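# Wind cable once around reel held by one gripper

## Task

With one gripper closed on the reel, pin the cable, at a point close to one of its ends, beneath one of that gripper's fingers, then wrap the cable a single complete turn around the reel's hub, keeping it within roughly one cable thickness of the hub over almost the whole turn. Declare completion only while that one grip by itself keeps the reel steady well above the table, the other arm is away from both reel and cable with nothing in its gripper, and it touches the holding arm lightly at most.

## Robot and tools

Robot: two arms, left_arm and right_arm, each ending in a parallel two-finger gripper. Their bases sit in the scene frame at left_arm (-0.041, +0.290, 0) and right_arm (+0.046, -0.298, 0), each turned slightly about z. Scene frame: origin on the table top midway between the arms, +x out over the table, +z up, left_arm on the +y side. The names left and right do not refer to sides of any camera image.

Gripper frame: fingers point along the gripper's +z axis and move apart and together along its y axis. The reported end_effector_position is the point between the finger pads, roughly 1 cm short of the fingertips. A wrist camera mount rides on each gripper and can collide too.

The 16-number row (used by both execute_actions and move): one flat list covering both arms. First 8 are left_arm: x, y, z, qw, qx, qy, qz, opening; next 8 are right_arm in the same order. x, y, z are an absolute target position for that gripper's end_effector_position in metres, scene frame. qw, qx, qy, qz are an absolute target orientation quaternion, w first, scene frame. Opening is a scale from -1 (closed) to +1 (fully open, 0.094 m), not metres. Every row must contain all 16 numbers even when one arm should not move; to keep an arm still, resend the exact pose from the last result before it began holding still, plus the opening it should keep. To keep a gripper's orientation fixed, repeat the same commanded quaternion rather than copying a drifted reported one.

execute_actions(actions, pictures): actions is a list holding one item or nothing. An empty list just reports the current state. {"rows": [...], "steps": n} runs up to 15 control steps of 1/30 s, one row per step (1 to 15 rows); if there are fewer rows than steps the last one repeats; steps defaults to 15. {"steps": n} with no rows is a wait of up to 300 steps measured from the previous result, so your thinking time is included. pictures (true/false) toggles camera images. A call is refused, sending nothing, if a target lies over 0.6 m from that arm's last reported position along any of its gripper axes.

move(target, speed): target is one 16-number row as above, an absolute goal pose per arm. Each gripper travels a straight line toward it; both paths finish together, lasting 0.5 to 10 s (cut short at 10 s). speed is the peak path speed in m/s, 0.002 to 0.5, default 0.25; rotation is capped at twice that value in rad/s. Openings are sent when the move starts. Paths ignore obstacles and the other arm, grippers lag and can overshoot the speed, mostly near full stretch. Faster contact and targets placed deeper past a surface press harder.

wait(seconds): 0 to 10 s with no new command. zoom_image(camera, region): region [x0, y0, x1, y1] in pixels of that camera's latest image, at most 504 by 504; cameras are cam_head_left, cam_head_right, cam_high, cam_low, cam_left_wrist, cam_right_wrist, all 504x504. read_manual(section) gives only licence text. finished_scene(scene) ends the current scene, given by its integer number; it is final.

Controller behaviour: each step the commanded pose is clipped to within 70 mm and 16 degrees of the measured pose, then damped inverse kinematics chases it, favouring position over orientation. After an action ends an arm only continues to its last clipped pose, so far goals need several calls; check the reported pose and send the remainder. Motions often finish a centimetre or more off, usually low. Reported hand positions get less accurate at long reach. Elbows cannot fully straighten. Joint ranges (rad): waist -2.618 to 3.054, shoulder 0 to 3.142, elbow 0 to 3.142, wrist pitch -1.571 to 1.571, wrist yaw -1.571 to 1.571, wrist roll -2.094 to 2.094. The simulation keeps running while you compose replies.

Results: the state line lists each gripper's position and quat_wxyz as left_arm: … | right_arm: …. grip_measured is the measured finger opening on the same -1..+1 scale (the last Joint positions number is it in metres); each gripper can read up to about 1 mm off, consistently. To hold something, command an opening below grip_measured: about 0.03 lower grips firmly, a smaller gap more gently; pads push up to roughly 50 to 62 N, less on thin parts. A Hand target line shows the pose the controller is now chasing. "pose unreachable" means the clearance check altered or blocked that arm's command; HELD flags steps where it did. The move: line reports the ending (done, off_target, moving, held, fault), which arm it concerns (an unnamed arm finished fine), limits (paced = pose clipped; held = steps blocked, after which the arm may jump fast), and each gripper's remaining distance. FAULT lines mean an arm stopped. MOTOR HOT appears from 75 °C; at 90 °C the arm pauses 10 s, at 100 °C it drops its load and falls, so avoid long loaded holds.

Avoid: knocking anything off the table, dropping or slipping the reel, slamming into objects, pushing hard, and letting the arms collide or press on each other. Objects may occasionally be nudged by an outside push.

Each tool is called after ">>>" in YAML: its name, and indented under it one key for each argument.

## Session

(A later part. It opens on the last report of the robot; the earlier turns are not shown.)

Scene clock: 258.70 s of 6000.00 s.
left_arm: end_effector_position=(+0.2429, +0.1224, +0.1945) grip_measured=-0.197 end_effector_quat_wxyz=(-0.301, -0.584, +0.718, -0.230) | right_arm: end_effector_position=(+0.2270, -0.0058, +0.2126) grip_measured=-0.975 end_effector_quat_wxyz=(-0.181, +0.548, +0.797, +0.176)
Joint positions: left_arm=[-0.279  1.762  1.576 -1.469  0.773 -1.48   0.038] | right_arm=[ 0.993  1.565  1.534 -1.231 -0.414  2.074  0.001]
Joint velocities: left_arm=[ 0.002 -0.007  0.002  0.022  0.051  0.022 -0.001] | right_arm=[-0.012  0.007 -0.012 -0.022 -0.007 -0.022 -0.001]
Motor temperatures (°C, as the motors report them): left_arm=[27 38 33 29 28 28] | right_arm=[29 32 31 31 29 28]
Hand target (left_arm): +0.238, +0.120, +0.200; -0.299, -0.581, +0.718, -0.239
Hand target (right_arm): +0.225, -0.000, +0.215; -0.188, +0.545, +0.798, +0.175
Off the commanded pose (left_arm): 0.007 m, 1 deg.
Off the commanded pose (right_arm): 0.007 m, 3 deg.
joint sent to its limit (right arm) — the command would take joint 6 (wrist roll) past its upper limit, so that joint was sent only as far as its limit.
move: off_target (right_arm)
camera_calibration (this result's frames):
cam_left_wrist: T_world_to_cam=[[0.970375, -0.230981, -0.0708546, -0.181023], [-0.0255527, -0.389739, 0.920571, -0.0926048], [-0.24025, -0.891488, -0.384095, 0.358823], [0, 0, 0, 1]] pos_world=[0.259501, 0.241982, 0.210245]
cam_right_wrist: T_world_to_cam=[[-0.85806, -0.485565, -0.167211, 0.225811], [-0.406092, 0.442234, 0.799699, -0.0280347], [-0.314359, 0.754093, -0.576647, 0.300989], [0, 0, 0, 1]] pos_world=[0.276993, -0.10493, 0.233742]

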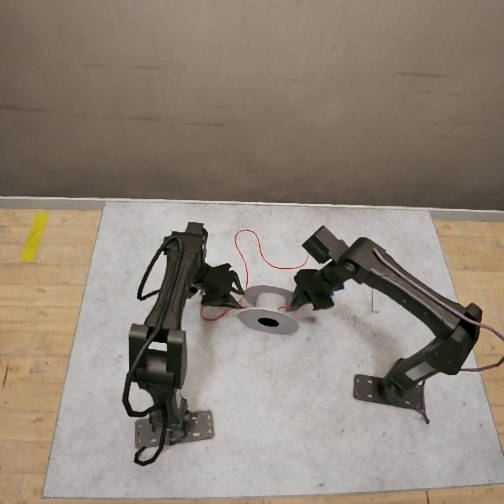

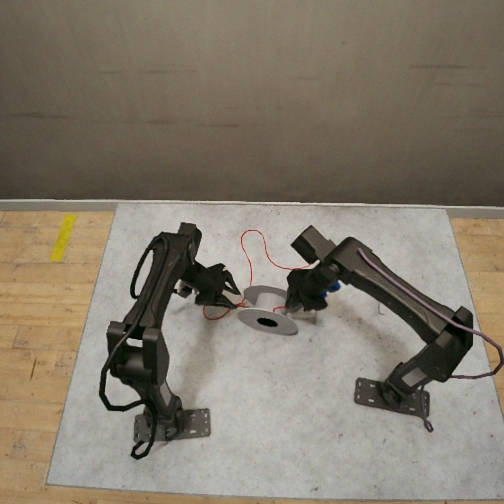

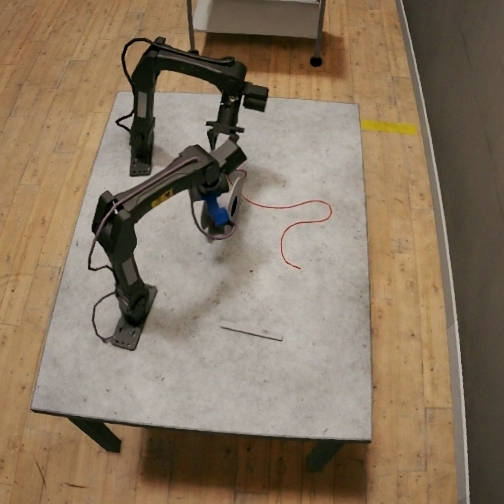

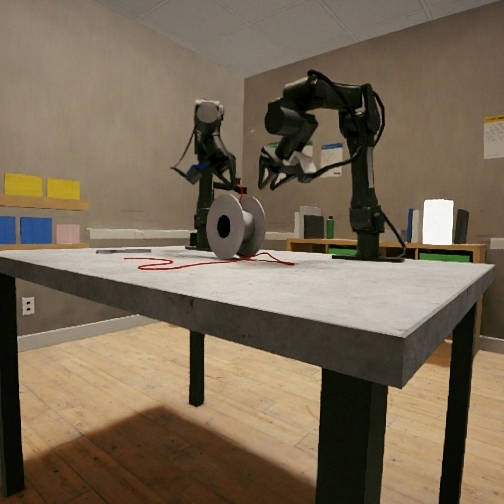

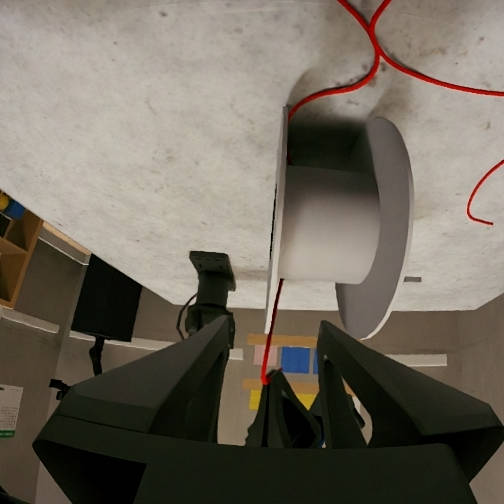

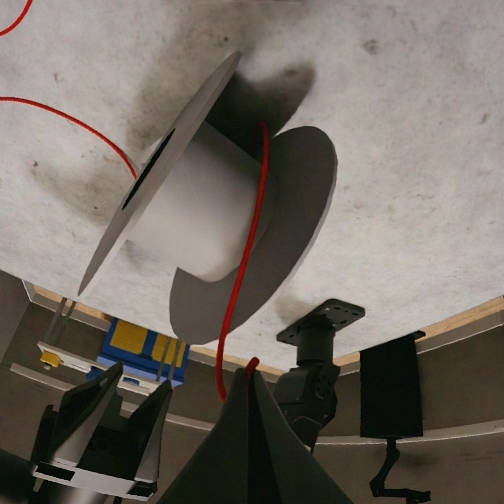

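>>> move:
  target: [0.225,0.03,0.16,-0.298,-0.581,0.718,-0.241,-0.3,0.225,0.0,0.215,-0.188,0.545,0.798,0.175,-1]
  speed: 0.06

Scene clock: 264.07 s of 6000.00 s.
left_arm: end_effector_position=(+0.2277, +0.0305, +0.1557) grip_measured=-0.297 end_effector_quat_wxyz=(-0.301, -0.583, +0.717, -0.234) | right_arm: end_effector_position=(+0.2269, -0.0057, +0.2126) grip_measured=-0.975 end_effector_quat_wxyz=(-0.182, +0.548, +0.797, +0.176)
Joint positions: left_arm=[-0.566  1.732  1.379 -1.016  0.761 -1.882  0.033] | right_arm=[ 0.993  1.565  1.534 -1.231 -0.414  2.074  0.001]
Joint velocities: left_arm=[-0.002 -0.012  0.002  0.022 -0.007 -0.022  0.   ] | right_arm=[-0.017 -0.032  0.002 -0.022 -0.007  0.037 -0.001]
Motor temperatures (°C, as the motors report them): left_arm=[27 38 33 29 28 28] | right_arm=[29 32 32 31 29 28]
Hand target (left_arm): +0.223, +0.030, +0.160; -0.299, -0.580, +0.719, -0.239
Hand target (right_arm): +0.225, -0.000, +0.215; -0.188, +0.545, +0.798, +0.175
Off the commanded pose (left_arm): 0.005 m, 1 deg.
Off the commanded pose (right_arm): 0.006 m, 1 deg.
joint sent to its limit (right arm) — the command would take joint 6 (wrist roll) past its upper limit, so that joint was sent only as far as its limit.
move: done
camera_calibration (this result's frames):
cam_left_wrist: T_world_to_cam=[[0.97105, -0.229502, -0.0662559, -0.191128], [-0.0277936, -0.384034, 0.922901, -0.0931412], [-0.237252, -0.894342, -0.379295, 0.256999], [0, 0, 0, 1]] pos_world=[0.24398, 0.150211, 0.170775]
cam_right_wrist: T_world_to_cam=[[-0.858035, -0.485679, -0.167007, 0.225719], [-0.405776, 0.441736, 0.800135, -0.0283176], [-0.314836, 0.754311, -0.576102, 0.300924], [0, 0, 0, 1]] pos_world=[0.276926, -0.104854, 0.233718]

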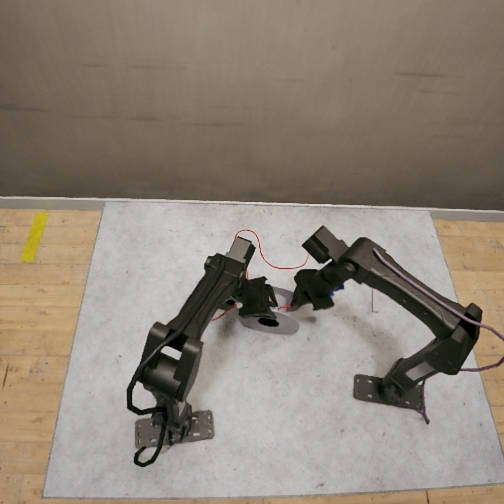

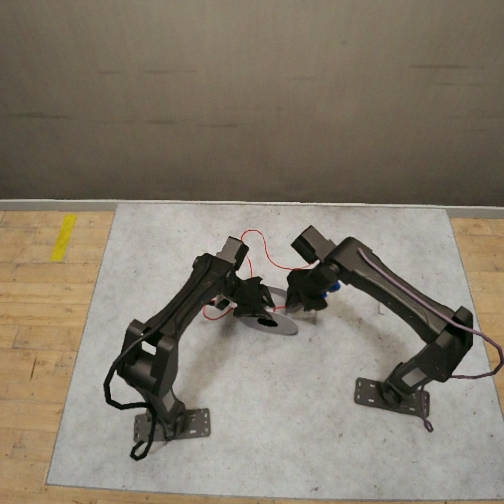

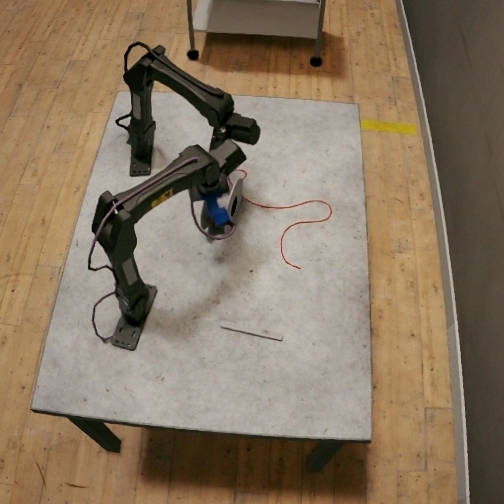

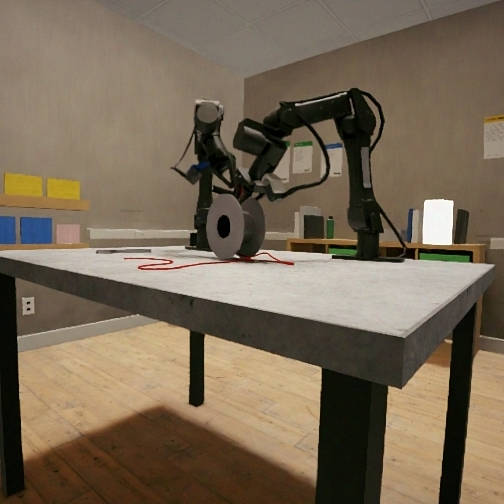

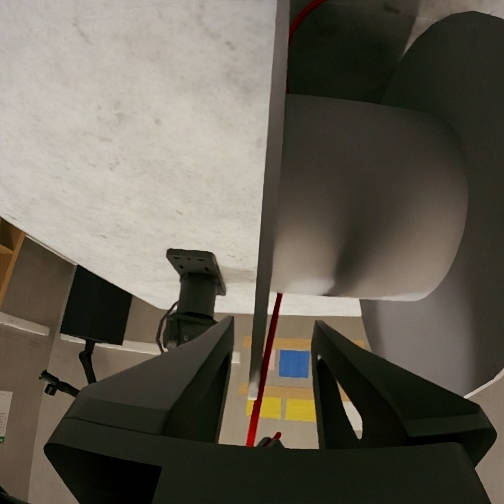

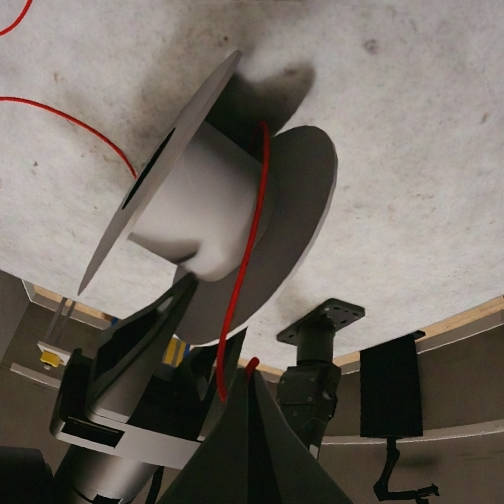

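>>> move:
  target: [0.218,0.008,0.16,-0.298,-0.581,0.718,-0.241,-0.3,0.225,0.0,0.215,-0.188,0.545,0.798,0.175,-1]
  speed: 0.04

>>> move:
  target: [0.218,0.008,0.16,-0.298,-0.581,0.718,-0.241,-1,0.225,0.0,0.215,-0.188,0.545,0.798,0.175,-1]

Scene clock: 271.20 s of 6000.00 s.
left_arm: end_effector_position=(+0.2232, +0.0081, +0.1571) grip_measured=-0.297 end_effector_quat_wxyz=(-0.299, -0.582, +0.718, -0.237) | right_arm: end_effector_position=(+0.2269, -0.0057, +0.2126) grip_measured=-0.975 end_effector_quat_wxyz=(-0.182, +0.548, +0.797, +0.176)
Joint positions: left_arm=[-0.633  1.732  1.379 -0.946  0.745 -1.974  0.033] | right_arm=[ 0.993  1.565  1.534 -1.231 -0.414  2.074  0.001]
Joint velocities: left_arm=[-0.007  0.017  0.007  0.051 -0.139 -0.037 -0.   ] | right_arm=[ 0.007  0.007  0.002 -0.022  0.007  0.022 -0.   ]
Motor temperatures (°C, as the motors report them): left_arm=[27 38 33 29 28 28] | right_arm=[29 32 32 31 29 28]
Hand target (left_arm): +0.217, +0.008, +0.160; -0.298, -0.581, +0.718, -0.240
Hand target (right_arm): +0.225, -0.000, +0.215; -0.188, +0.545, +0.798, +0.175
Off the commanded pose (left_arm): 0.006 m, 0 deg.
Off the commanded pose (right_arm): 0.006 m, 1 deg.
joint sent to its limit (right arm) — the command would take joint 6 (wrist roll) past its upper limit, so that joint was sent only as far as its limit.
After step 180, 0.20 s passed at rest.
move: done
camera_calibration (this result's frames):
cam_left_wrist: T_world_to_cam=[[0.971922, -0.22785, -0.0587623, -0.193173], [-0.0334588, -0.381013, 0.923964, -0.102061], [-0.232914, -0.896055, -0.377938, 0.235245], [0, 0, 0, 1]] pos_world=[0.239126, 0.127891, 0.171857]
cam_right_wrist: T_world_to_cam=[[-0.858035, -0.485679, -0.167007, 0.225719], [-0.405776, 0.441736, 0.800135, -0.0283176], [-0.314836, 0.754311, -0.576102, 0.300924], [0, 0, 0, 1]] pos_world=[0.276926, -0.104854, 0.233718]

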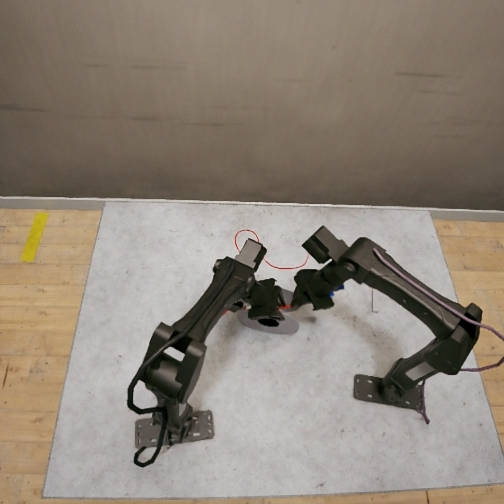

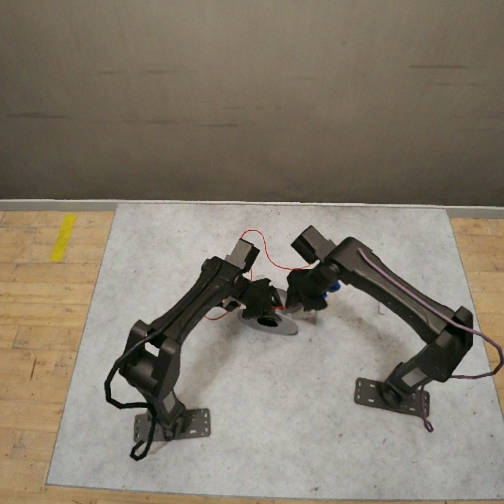

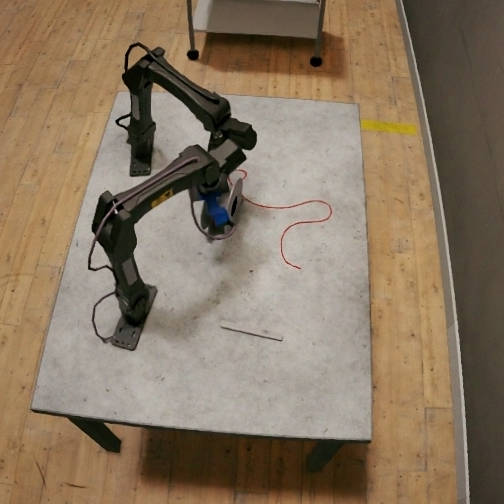

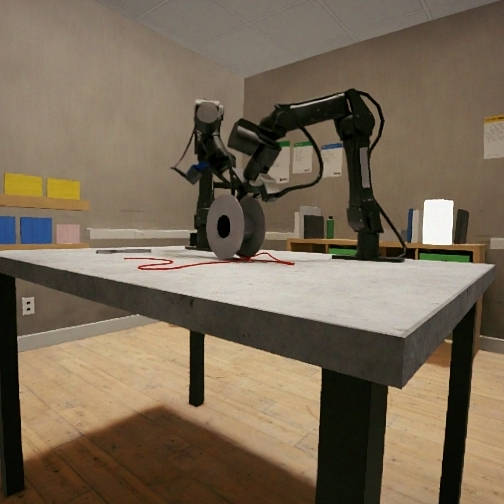

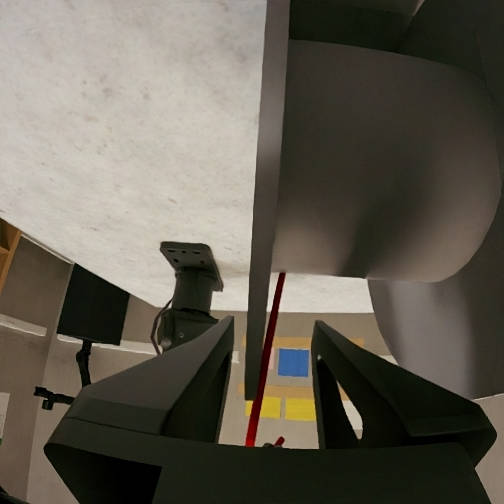

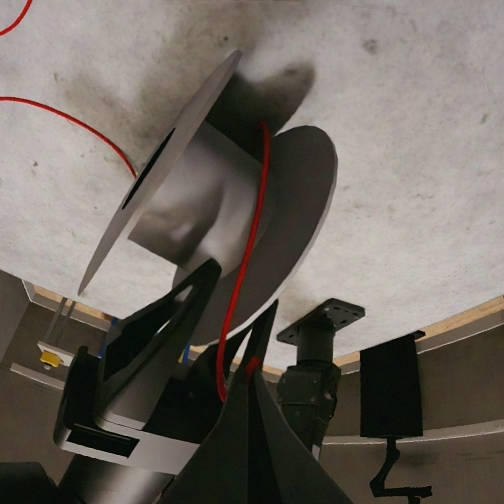

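Scene clock: 271.90 s of 6000.00 s.
left_arm: end_effector_position=(+0.2238, +0.0084, +0.1566) grip_measured=-0.891 end_effector_quat_wxyz=(-0.297, -0.583, +0.718, -0.237) | right_arm: end_effector_position=(+0.2269, -0.0057, +0.2126) grip_measured=-0.975 end_effector_quat_wxyz=(-0.182, +0.548, +0.797, +0.176)
Joint positions: left_arm=[-0.633  1.732  1.379 -0.945  0.74  -1.974  0.005] | right_arm=[ 0.993  1.565  1.534 -1.231 -0.414  2.074  0.001]
Joint velocities: left_arm=[ 0.007 -0.007  0.012 -0.022  0.051 -0.007  0.   ] | right_arm=[-0.007  0.017 -0.007 -0.066 -0.051 -0.037 -0.001]
Motor temperatures (°C, as the motors report them): left_arm=[27 38 33 29 28 28] | right_arm=[29 32 32 31 29 28]
Hand target (left_arm): +0.218, +0.008, +0.160; -0.298, -0.581, +0.718, -0.241
Hand target (right_arm): +0.225, -0.000, +0.215; -0.188, +0.545, +0.798, +0.175
Off the commanded pose (left_arm): 0.007 m, 1 deg.
Off the commanded pose (right_arm): 0.006 m, 1 deg.
joint sent to its limit (right arm) — the command would take joint 6 (wrist roll) past its upper limit, so that joint was sent only as far as its limit.
move: done
camera_calibration (this result's frames):
cam_left_wrist: T_world_to_cam=[[0.972475, -0.225924, -0.0570097, -0.194134], [-0.0351818, -0.384237, 0.922564, -0.100842], [-0.230335, -0.895165, -0.38161, 0.235513], [0, 0, 0, 1]] pos_world=[0.239489, 0.128216, 0.17184]
cam_right_wrist: T_world_to_cam=[[-0.858035, -0.485679, -0.167007, 0.225719], [-0.405776, 0.441736, 0.800135, -0.0283176], [-0.314836, 0.754311, -0.576102, 0.300924], [0, 0, 0, 1]] pos_world=[0.276926, -0.104854, 0.233718]

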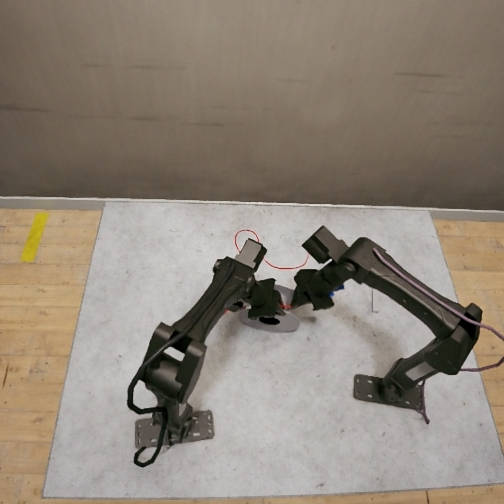

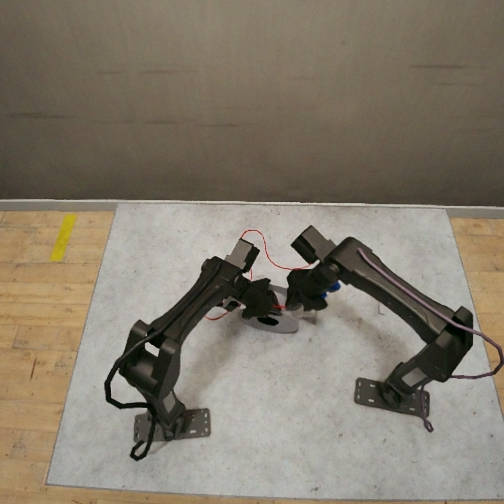

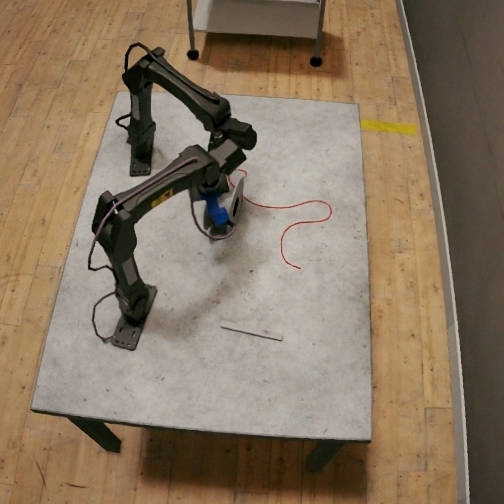

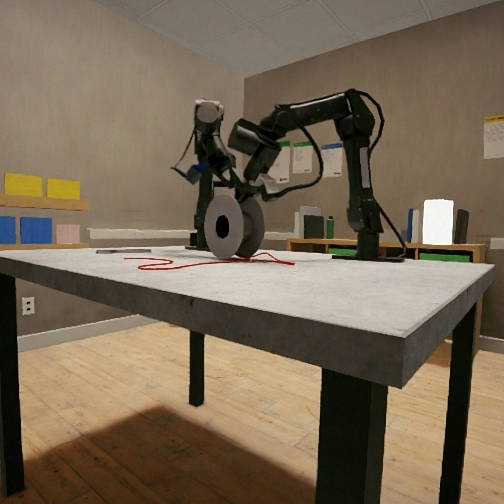

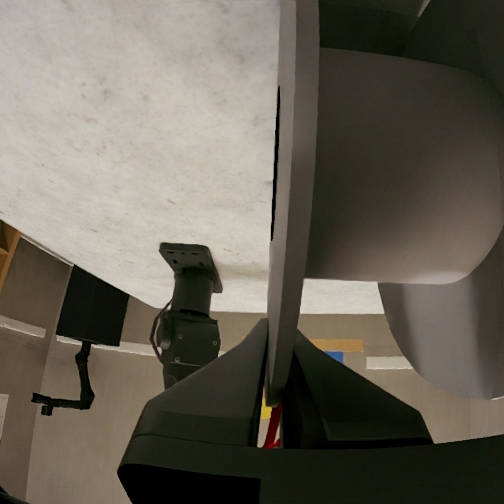

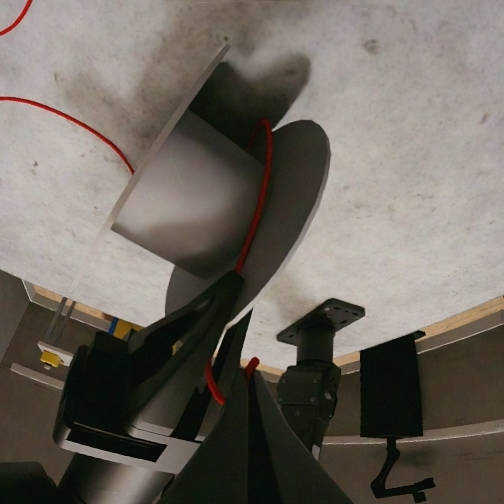

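>>> move:
  target: [0.218,0.008,0.16,-0.298,-0.581,0.718,-0.241,-1,0.225,-0.01,0.22,-0.188,0.545,0.798,0.175,-0.4]

>>> move:
  target: [0.218,0.008,0.16,-0.298,-0.581,0.718,-0.241,-1,0.27,-0.13,0.24,-0.1,0.4,0.9,0.1,0]

>>> move:
  target: [0.2,0.08,0.2,-0.298,-0.581,0.718,-0.241,-1,0.42,-0.03,0.1,0,0.1,0.995,0,0]
  speed: 0.15

Scene clock: 279.60 s of 6000.00 s.
left_arm: end_effector_position=(+0.2241, +0.0086, +0.1564) grip_measured=-0.891 end_effector_quat_wxyz=(-0.296, -0.584, +0.718, -0.237) | right_arm: end_effector_position=(+0.2247, -0.0068, +0.2123) grip_measured=-0.403 end_effector_quat_wxyz=(-0.184, +0.545, +0.800, +0.172)
Joint positions: left_arm=[-0.633  1.732  1.379 -0.944  0.738 -1.976  0.005] | right_arm=[ 0.993  1.565  1.534 -1.241 -0.42   2.065  0.028]
Joint velocities: left_arm=[ 0.007  0.002 -0.007  0.037  0.007  0.007 -0.001] | right_arm=[ 0.007 -0.007 -0.002  0.037 -0.037 -0.007 -0.001]
Motor temperatures (°C, as the motors report them): left_arm=[27 38 33 29 28 28] | right_arm=[29 32 32 31 29 28]
Hand target (left_arm): +0.218, +0.008, +0.160; -0.298, -0.581, +0.718, -0.241
Hand target (right_arm): +0.225, -0.010, +0.220; -0.188, +0.545, +0.798, +0.175
Off the commanded pose (left_arm): 0.007 m, 1 deg.
Off the commanded pose (right_arm): 0.008 m, 1 deg.
After step 180, 1.00 s passed at rest.
move: done
camera_calibration (this result's frames):
cam_left_wrist: T_world_to_cam=[[0.972852, -0.224431, -0.0564811, -0.194622], [-0.0355009, -0.385887, 0.921863, -0.100369], [-0.22869, -0.894831, -0.383378, 0.235552], [0, 0, 0, 1]] pos_world=[0.239644, 0.128369, 0.171839]
cam_right_wrist: T_world_to_cam=[[-0.854156, -0.494601, -0.160584, 0.220928], [-0.405347, 0.439824, 0.801404, -0.0288746], [-0.325747, 0.749617, -0.576163, 0.303274], [0, 0, 0, 1]] pos_world=[0.275794, -0.105368, 0.233353]

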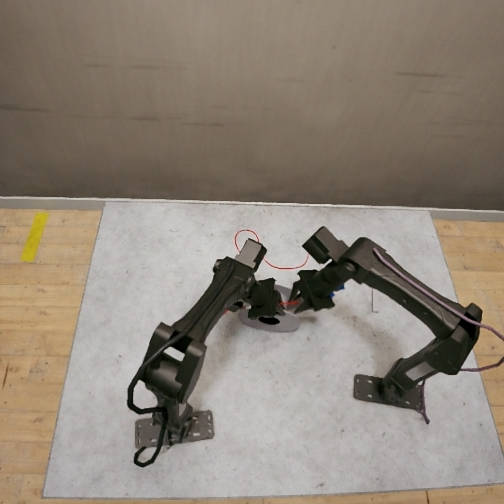

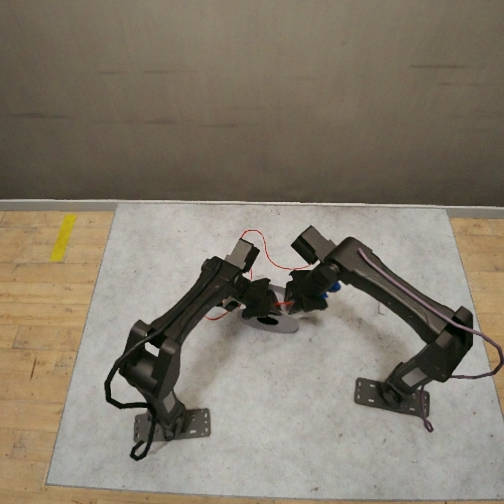

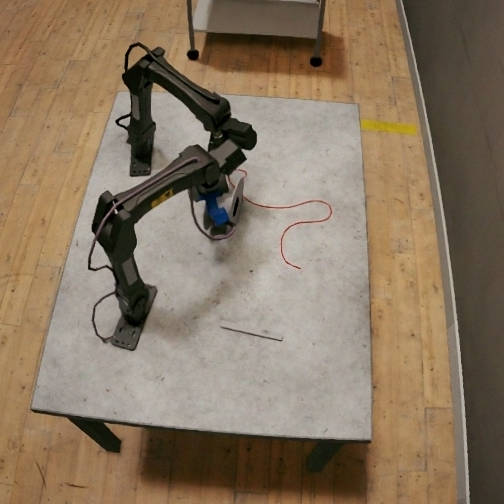

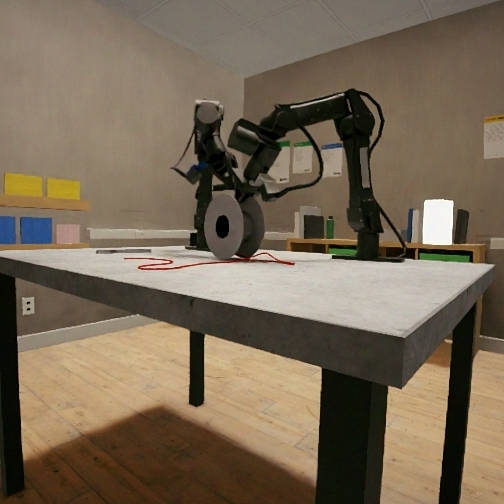

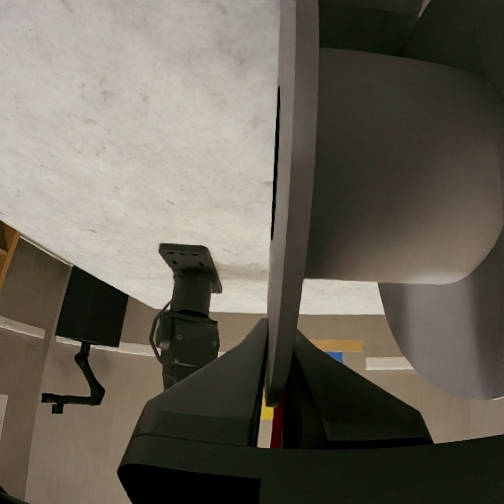

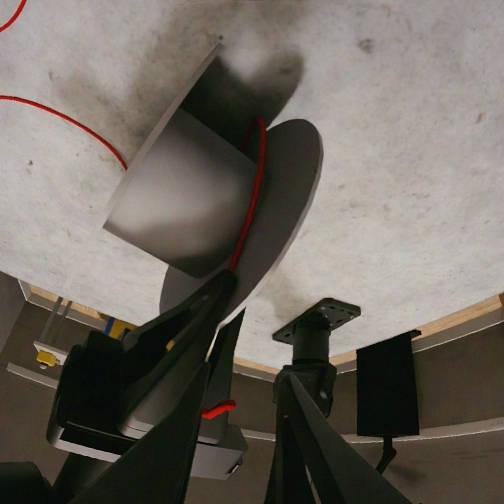

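Scene clock: 281.10 s of 6000.00 s.
left_arm: end_effector_position=(+0.2242, +0.0086, +0.1563) grip_measured=-0.891 end_effector_quat_wxyz=(-0.296, -0.584, +0.718, -0.237) | right_arm: end_effector_position=(+0.2740, -0.1237, +0.2379) grip_measured=-0.003 end_effector_quat_wxyz=(-0.066, +0.410, +0.896, +0.155)
Joint positions: left_arm=[-0.633  1.732  1.379 -0.944  0.737 -1.976  0.005] | right_arm=[ 0.656  1.524  1.661 -1.542 -0.298  1.35   0.047]
Joint velocities: left_arm=[-0.017  0.027 -0.007  0.022  0.022 -0.037 -0.001] | right_arm=[-0.002 -0.046 -0.007  0.022  0.022 -0.037  0.   ]
Motor temperatures (°C, as the motors report them): left_arm=[27 38 33 29 28 28] | right_arm=[29 32 32 31 29 28]
Hand target (left_arm): +0.218, +0.008, +0.160; -0.298, -0.581, +0.718, -0.241
Hand target (right_arm): +0.270, -0.130, +0.238; -0.062, +0.409, +0.899, +0.147
Off the commanded pose (left_arm): 0.007 m, 1 deg.
Off the commanded pose (right_arm): 0.008 m, 8 deg.
joint sent to its limit (right arm) — the command would take joint 4 (wrist pitch) past its lower limit, so that joint was sent only as far as its limit.
move: off_target (right_arm)
camera_calibration (this result's frames):
cam_left_wrist: T_world_to_cam=[[0.972937, -0.224204, -0.0559146, -0.194858], [-0.0360554, -0.386318, 0.921661, -0.100127], [-0.228241, -0.894702, -0.383947, 0.23558], [0, 0, 0, 1]] pos_world=[0.239744, 0.128405, 0.171838]
cam_right_wrist: T_world_to_cam=[[-0.618916, -0.740194, -0.262785, 0.138852], [-0.705515, 0.376834, 0.600204, 0.144331], [-0.345241, 0.556875, -0.755446, 0.445827], [0, 0, 0, 1]] pos_world=[0.341683, -0.199881, 0.286659]

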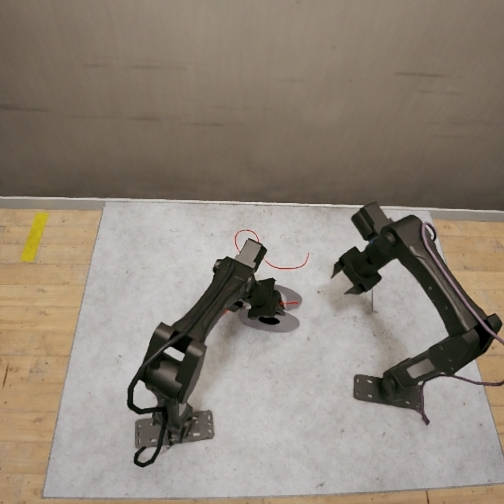

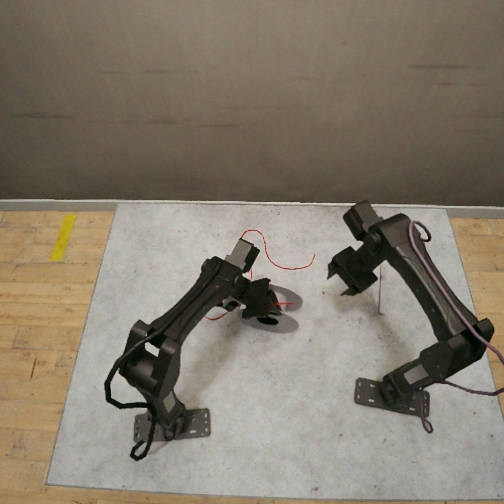

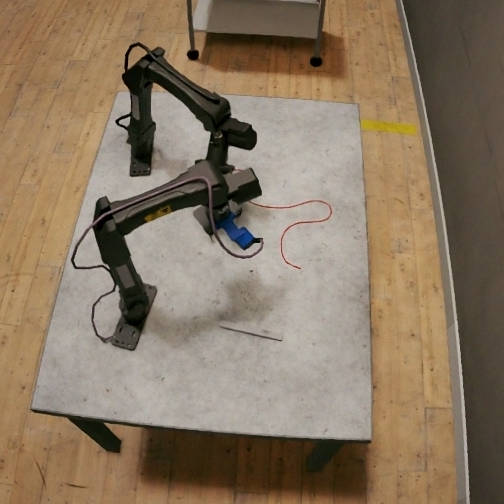

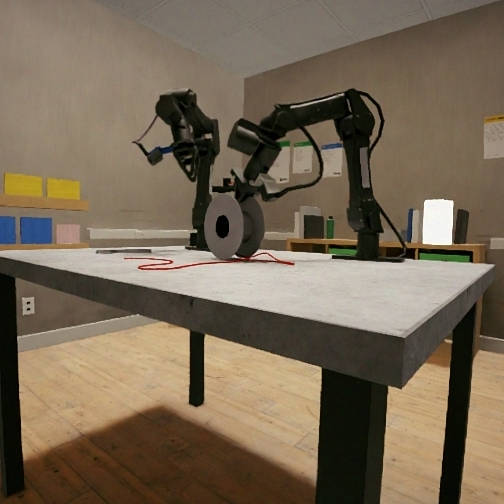

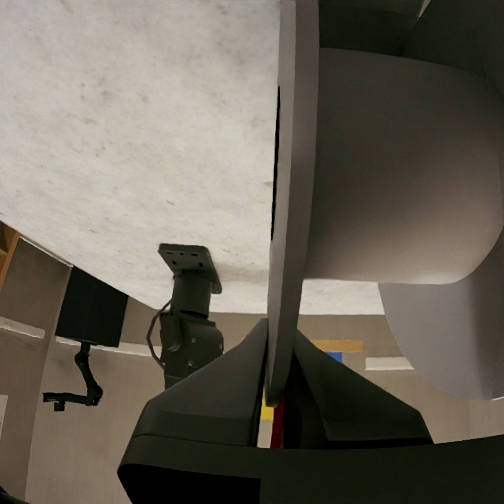

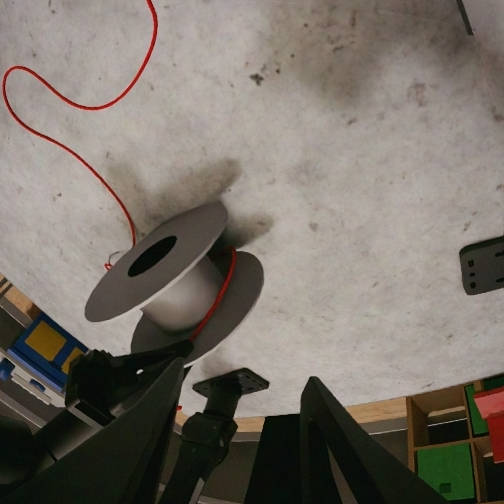

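Scene clock: 284.17 s of 6000.00 s.
left_arm: end_effector_position=(+0.2031, +0.0817, +0.1836) grip_measured=-0.891 end_effector_quat_wxyz=(-0.295, -0.592, +0.718, -0.217) | right_arm: end_effector_position=(+0.4217, -0.0298, +0.1033) grip_measured=-0.003 end_effector_quat_wxyz=(-0.006, +0.107, +0.994, +0.011)
Joint positions: left_arm=[-0.453  1.613  1.379 -1.267  0.747 -1.729  0.005] | right_arm=[ 0.798  2.395  2.37  -1.54  -0.024  0.824  0.047]
Joint velocities: left_arm=[-0.002 -0.017  0.007 -0.007  0.051  0.022 -0.   ] | right_arm=[ 0.002 -0.012  0.007 -0.007  0.051 -0.022 -0.   ]
Motor temperatures (°C, as the motors report them): left_arm=[27 38 33 29 28 28] | right_arm=[29 33 32 31 29 28]
Hand target (left_arm): +0.202, +0.081, +0.200; -0.297, -0.581, +0.718, -0.242
Hand target (right_arm): +0.422, -0.029, +0.102; -0.003, +0.099, +0.995, +0.002
Off the commanded pose (left_arm): 0.017 m, 3 deg.
Off the commanded pose (right_arm): 0.004 m, 2 deg.
move: off_target (left_arm)
camera_calibration (this result's frames):
cam_left_wrist: T_world_to_cam=[[0.970983, -0.221892, -0.0892007, -0.150088], [-0.0120278, -0.417828, 0.908446, -0.0976313], [-0.238848, -0.881013, -0.408373, 0.31208], [0, 0, 0, 1]] pos_world=[0.219098, 0.20085, 0.20275]
cam_right_wrist: T_world_to_cam=[[-0.0257102, -0.999488, -0.019055, -0.0186702], [-0.88999, 0.0142047, 0.455758, 0.37585], [-0.455254, 0.0286764, -0.8899, 0.387477], [0, 0, 0, 1]] pos_world=[0.510423, -0.0351109, 0.173163]

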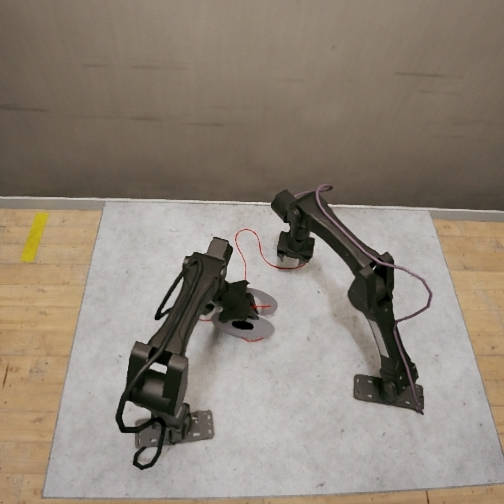

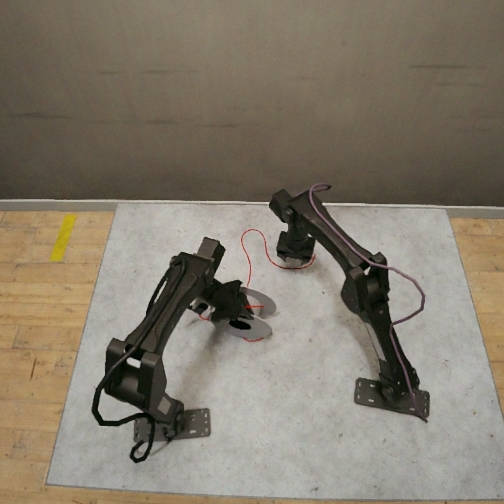

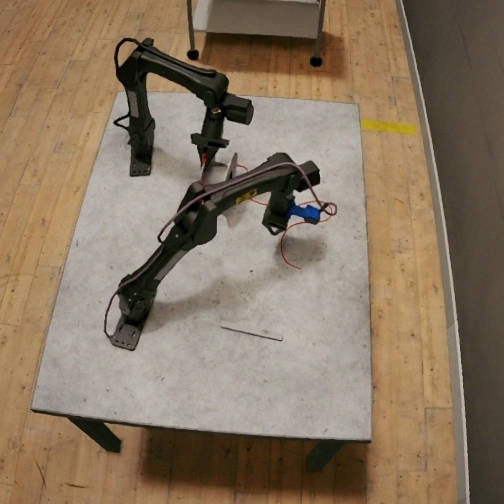

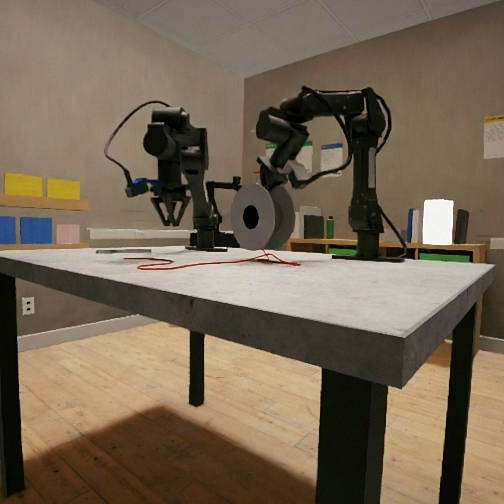

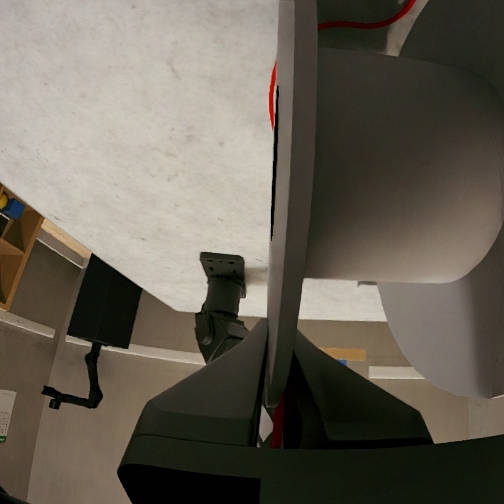

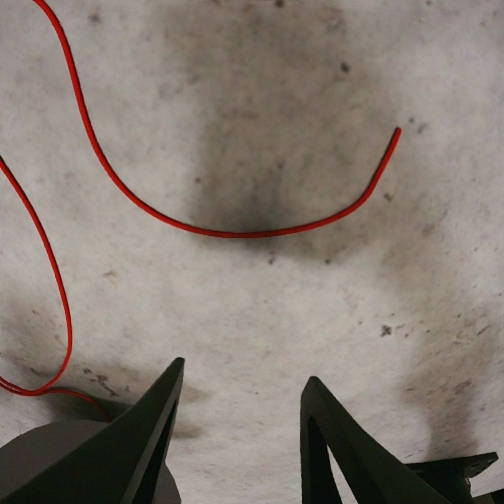

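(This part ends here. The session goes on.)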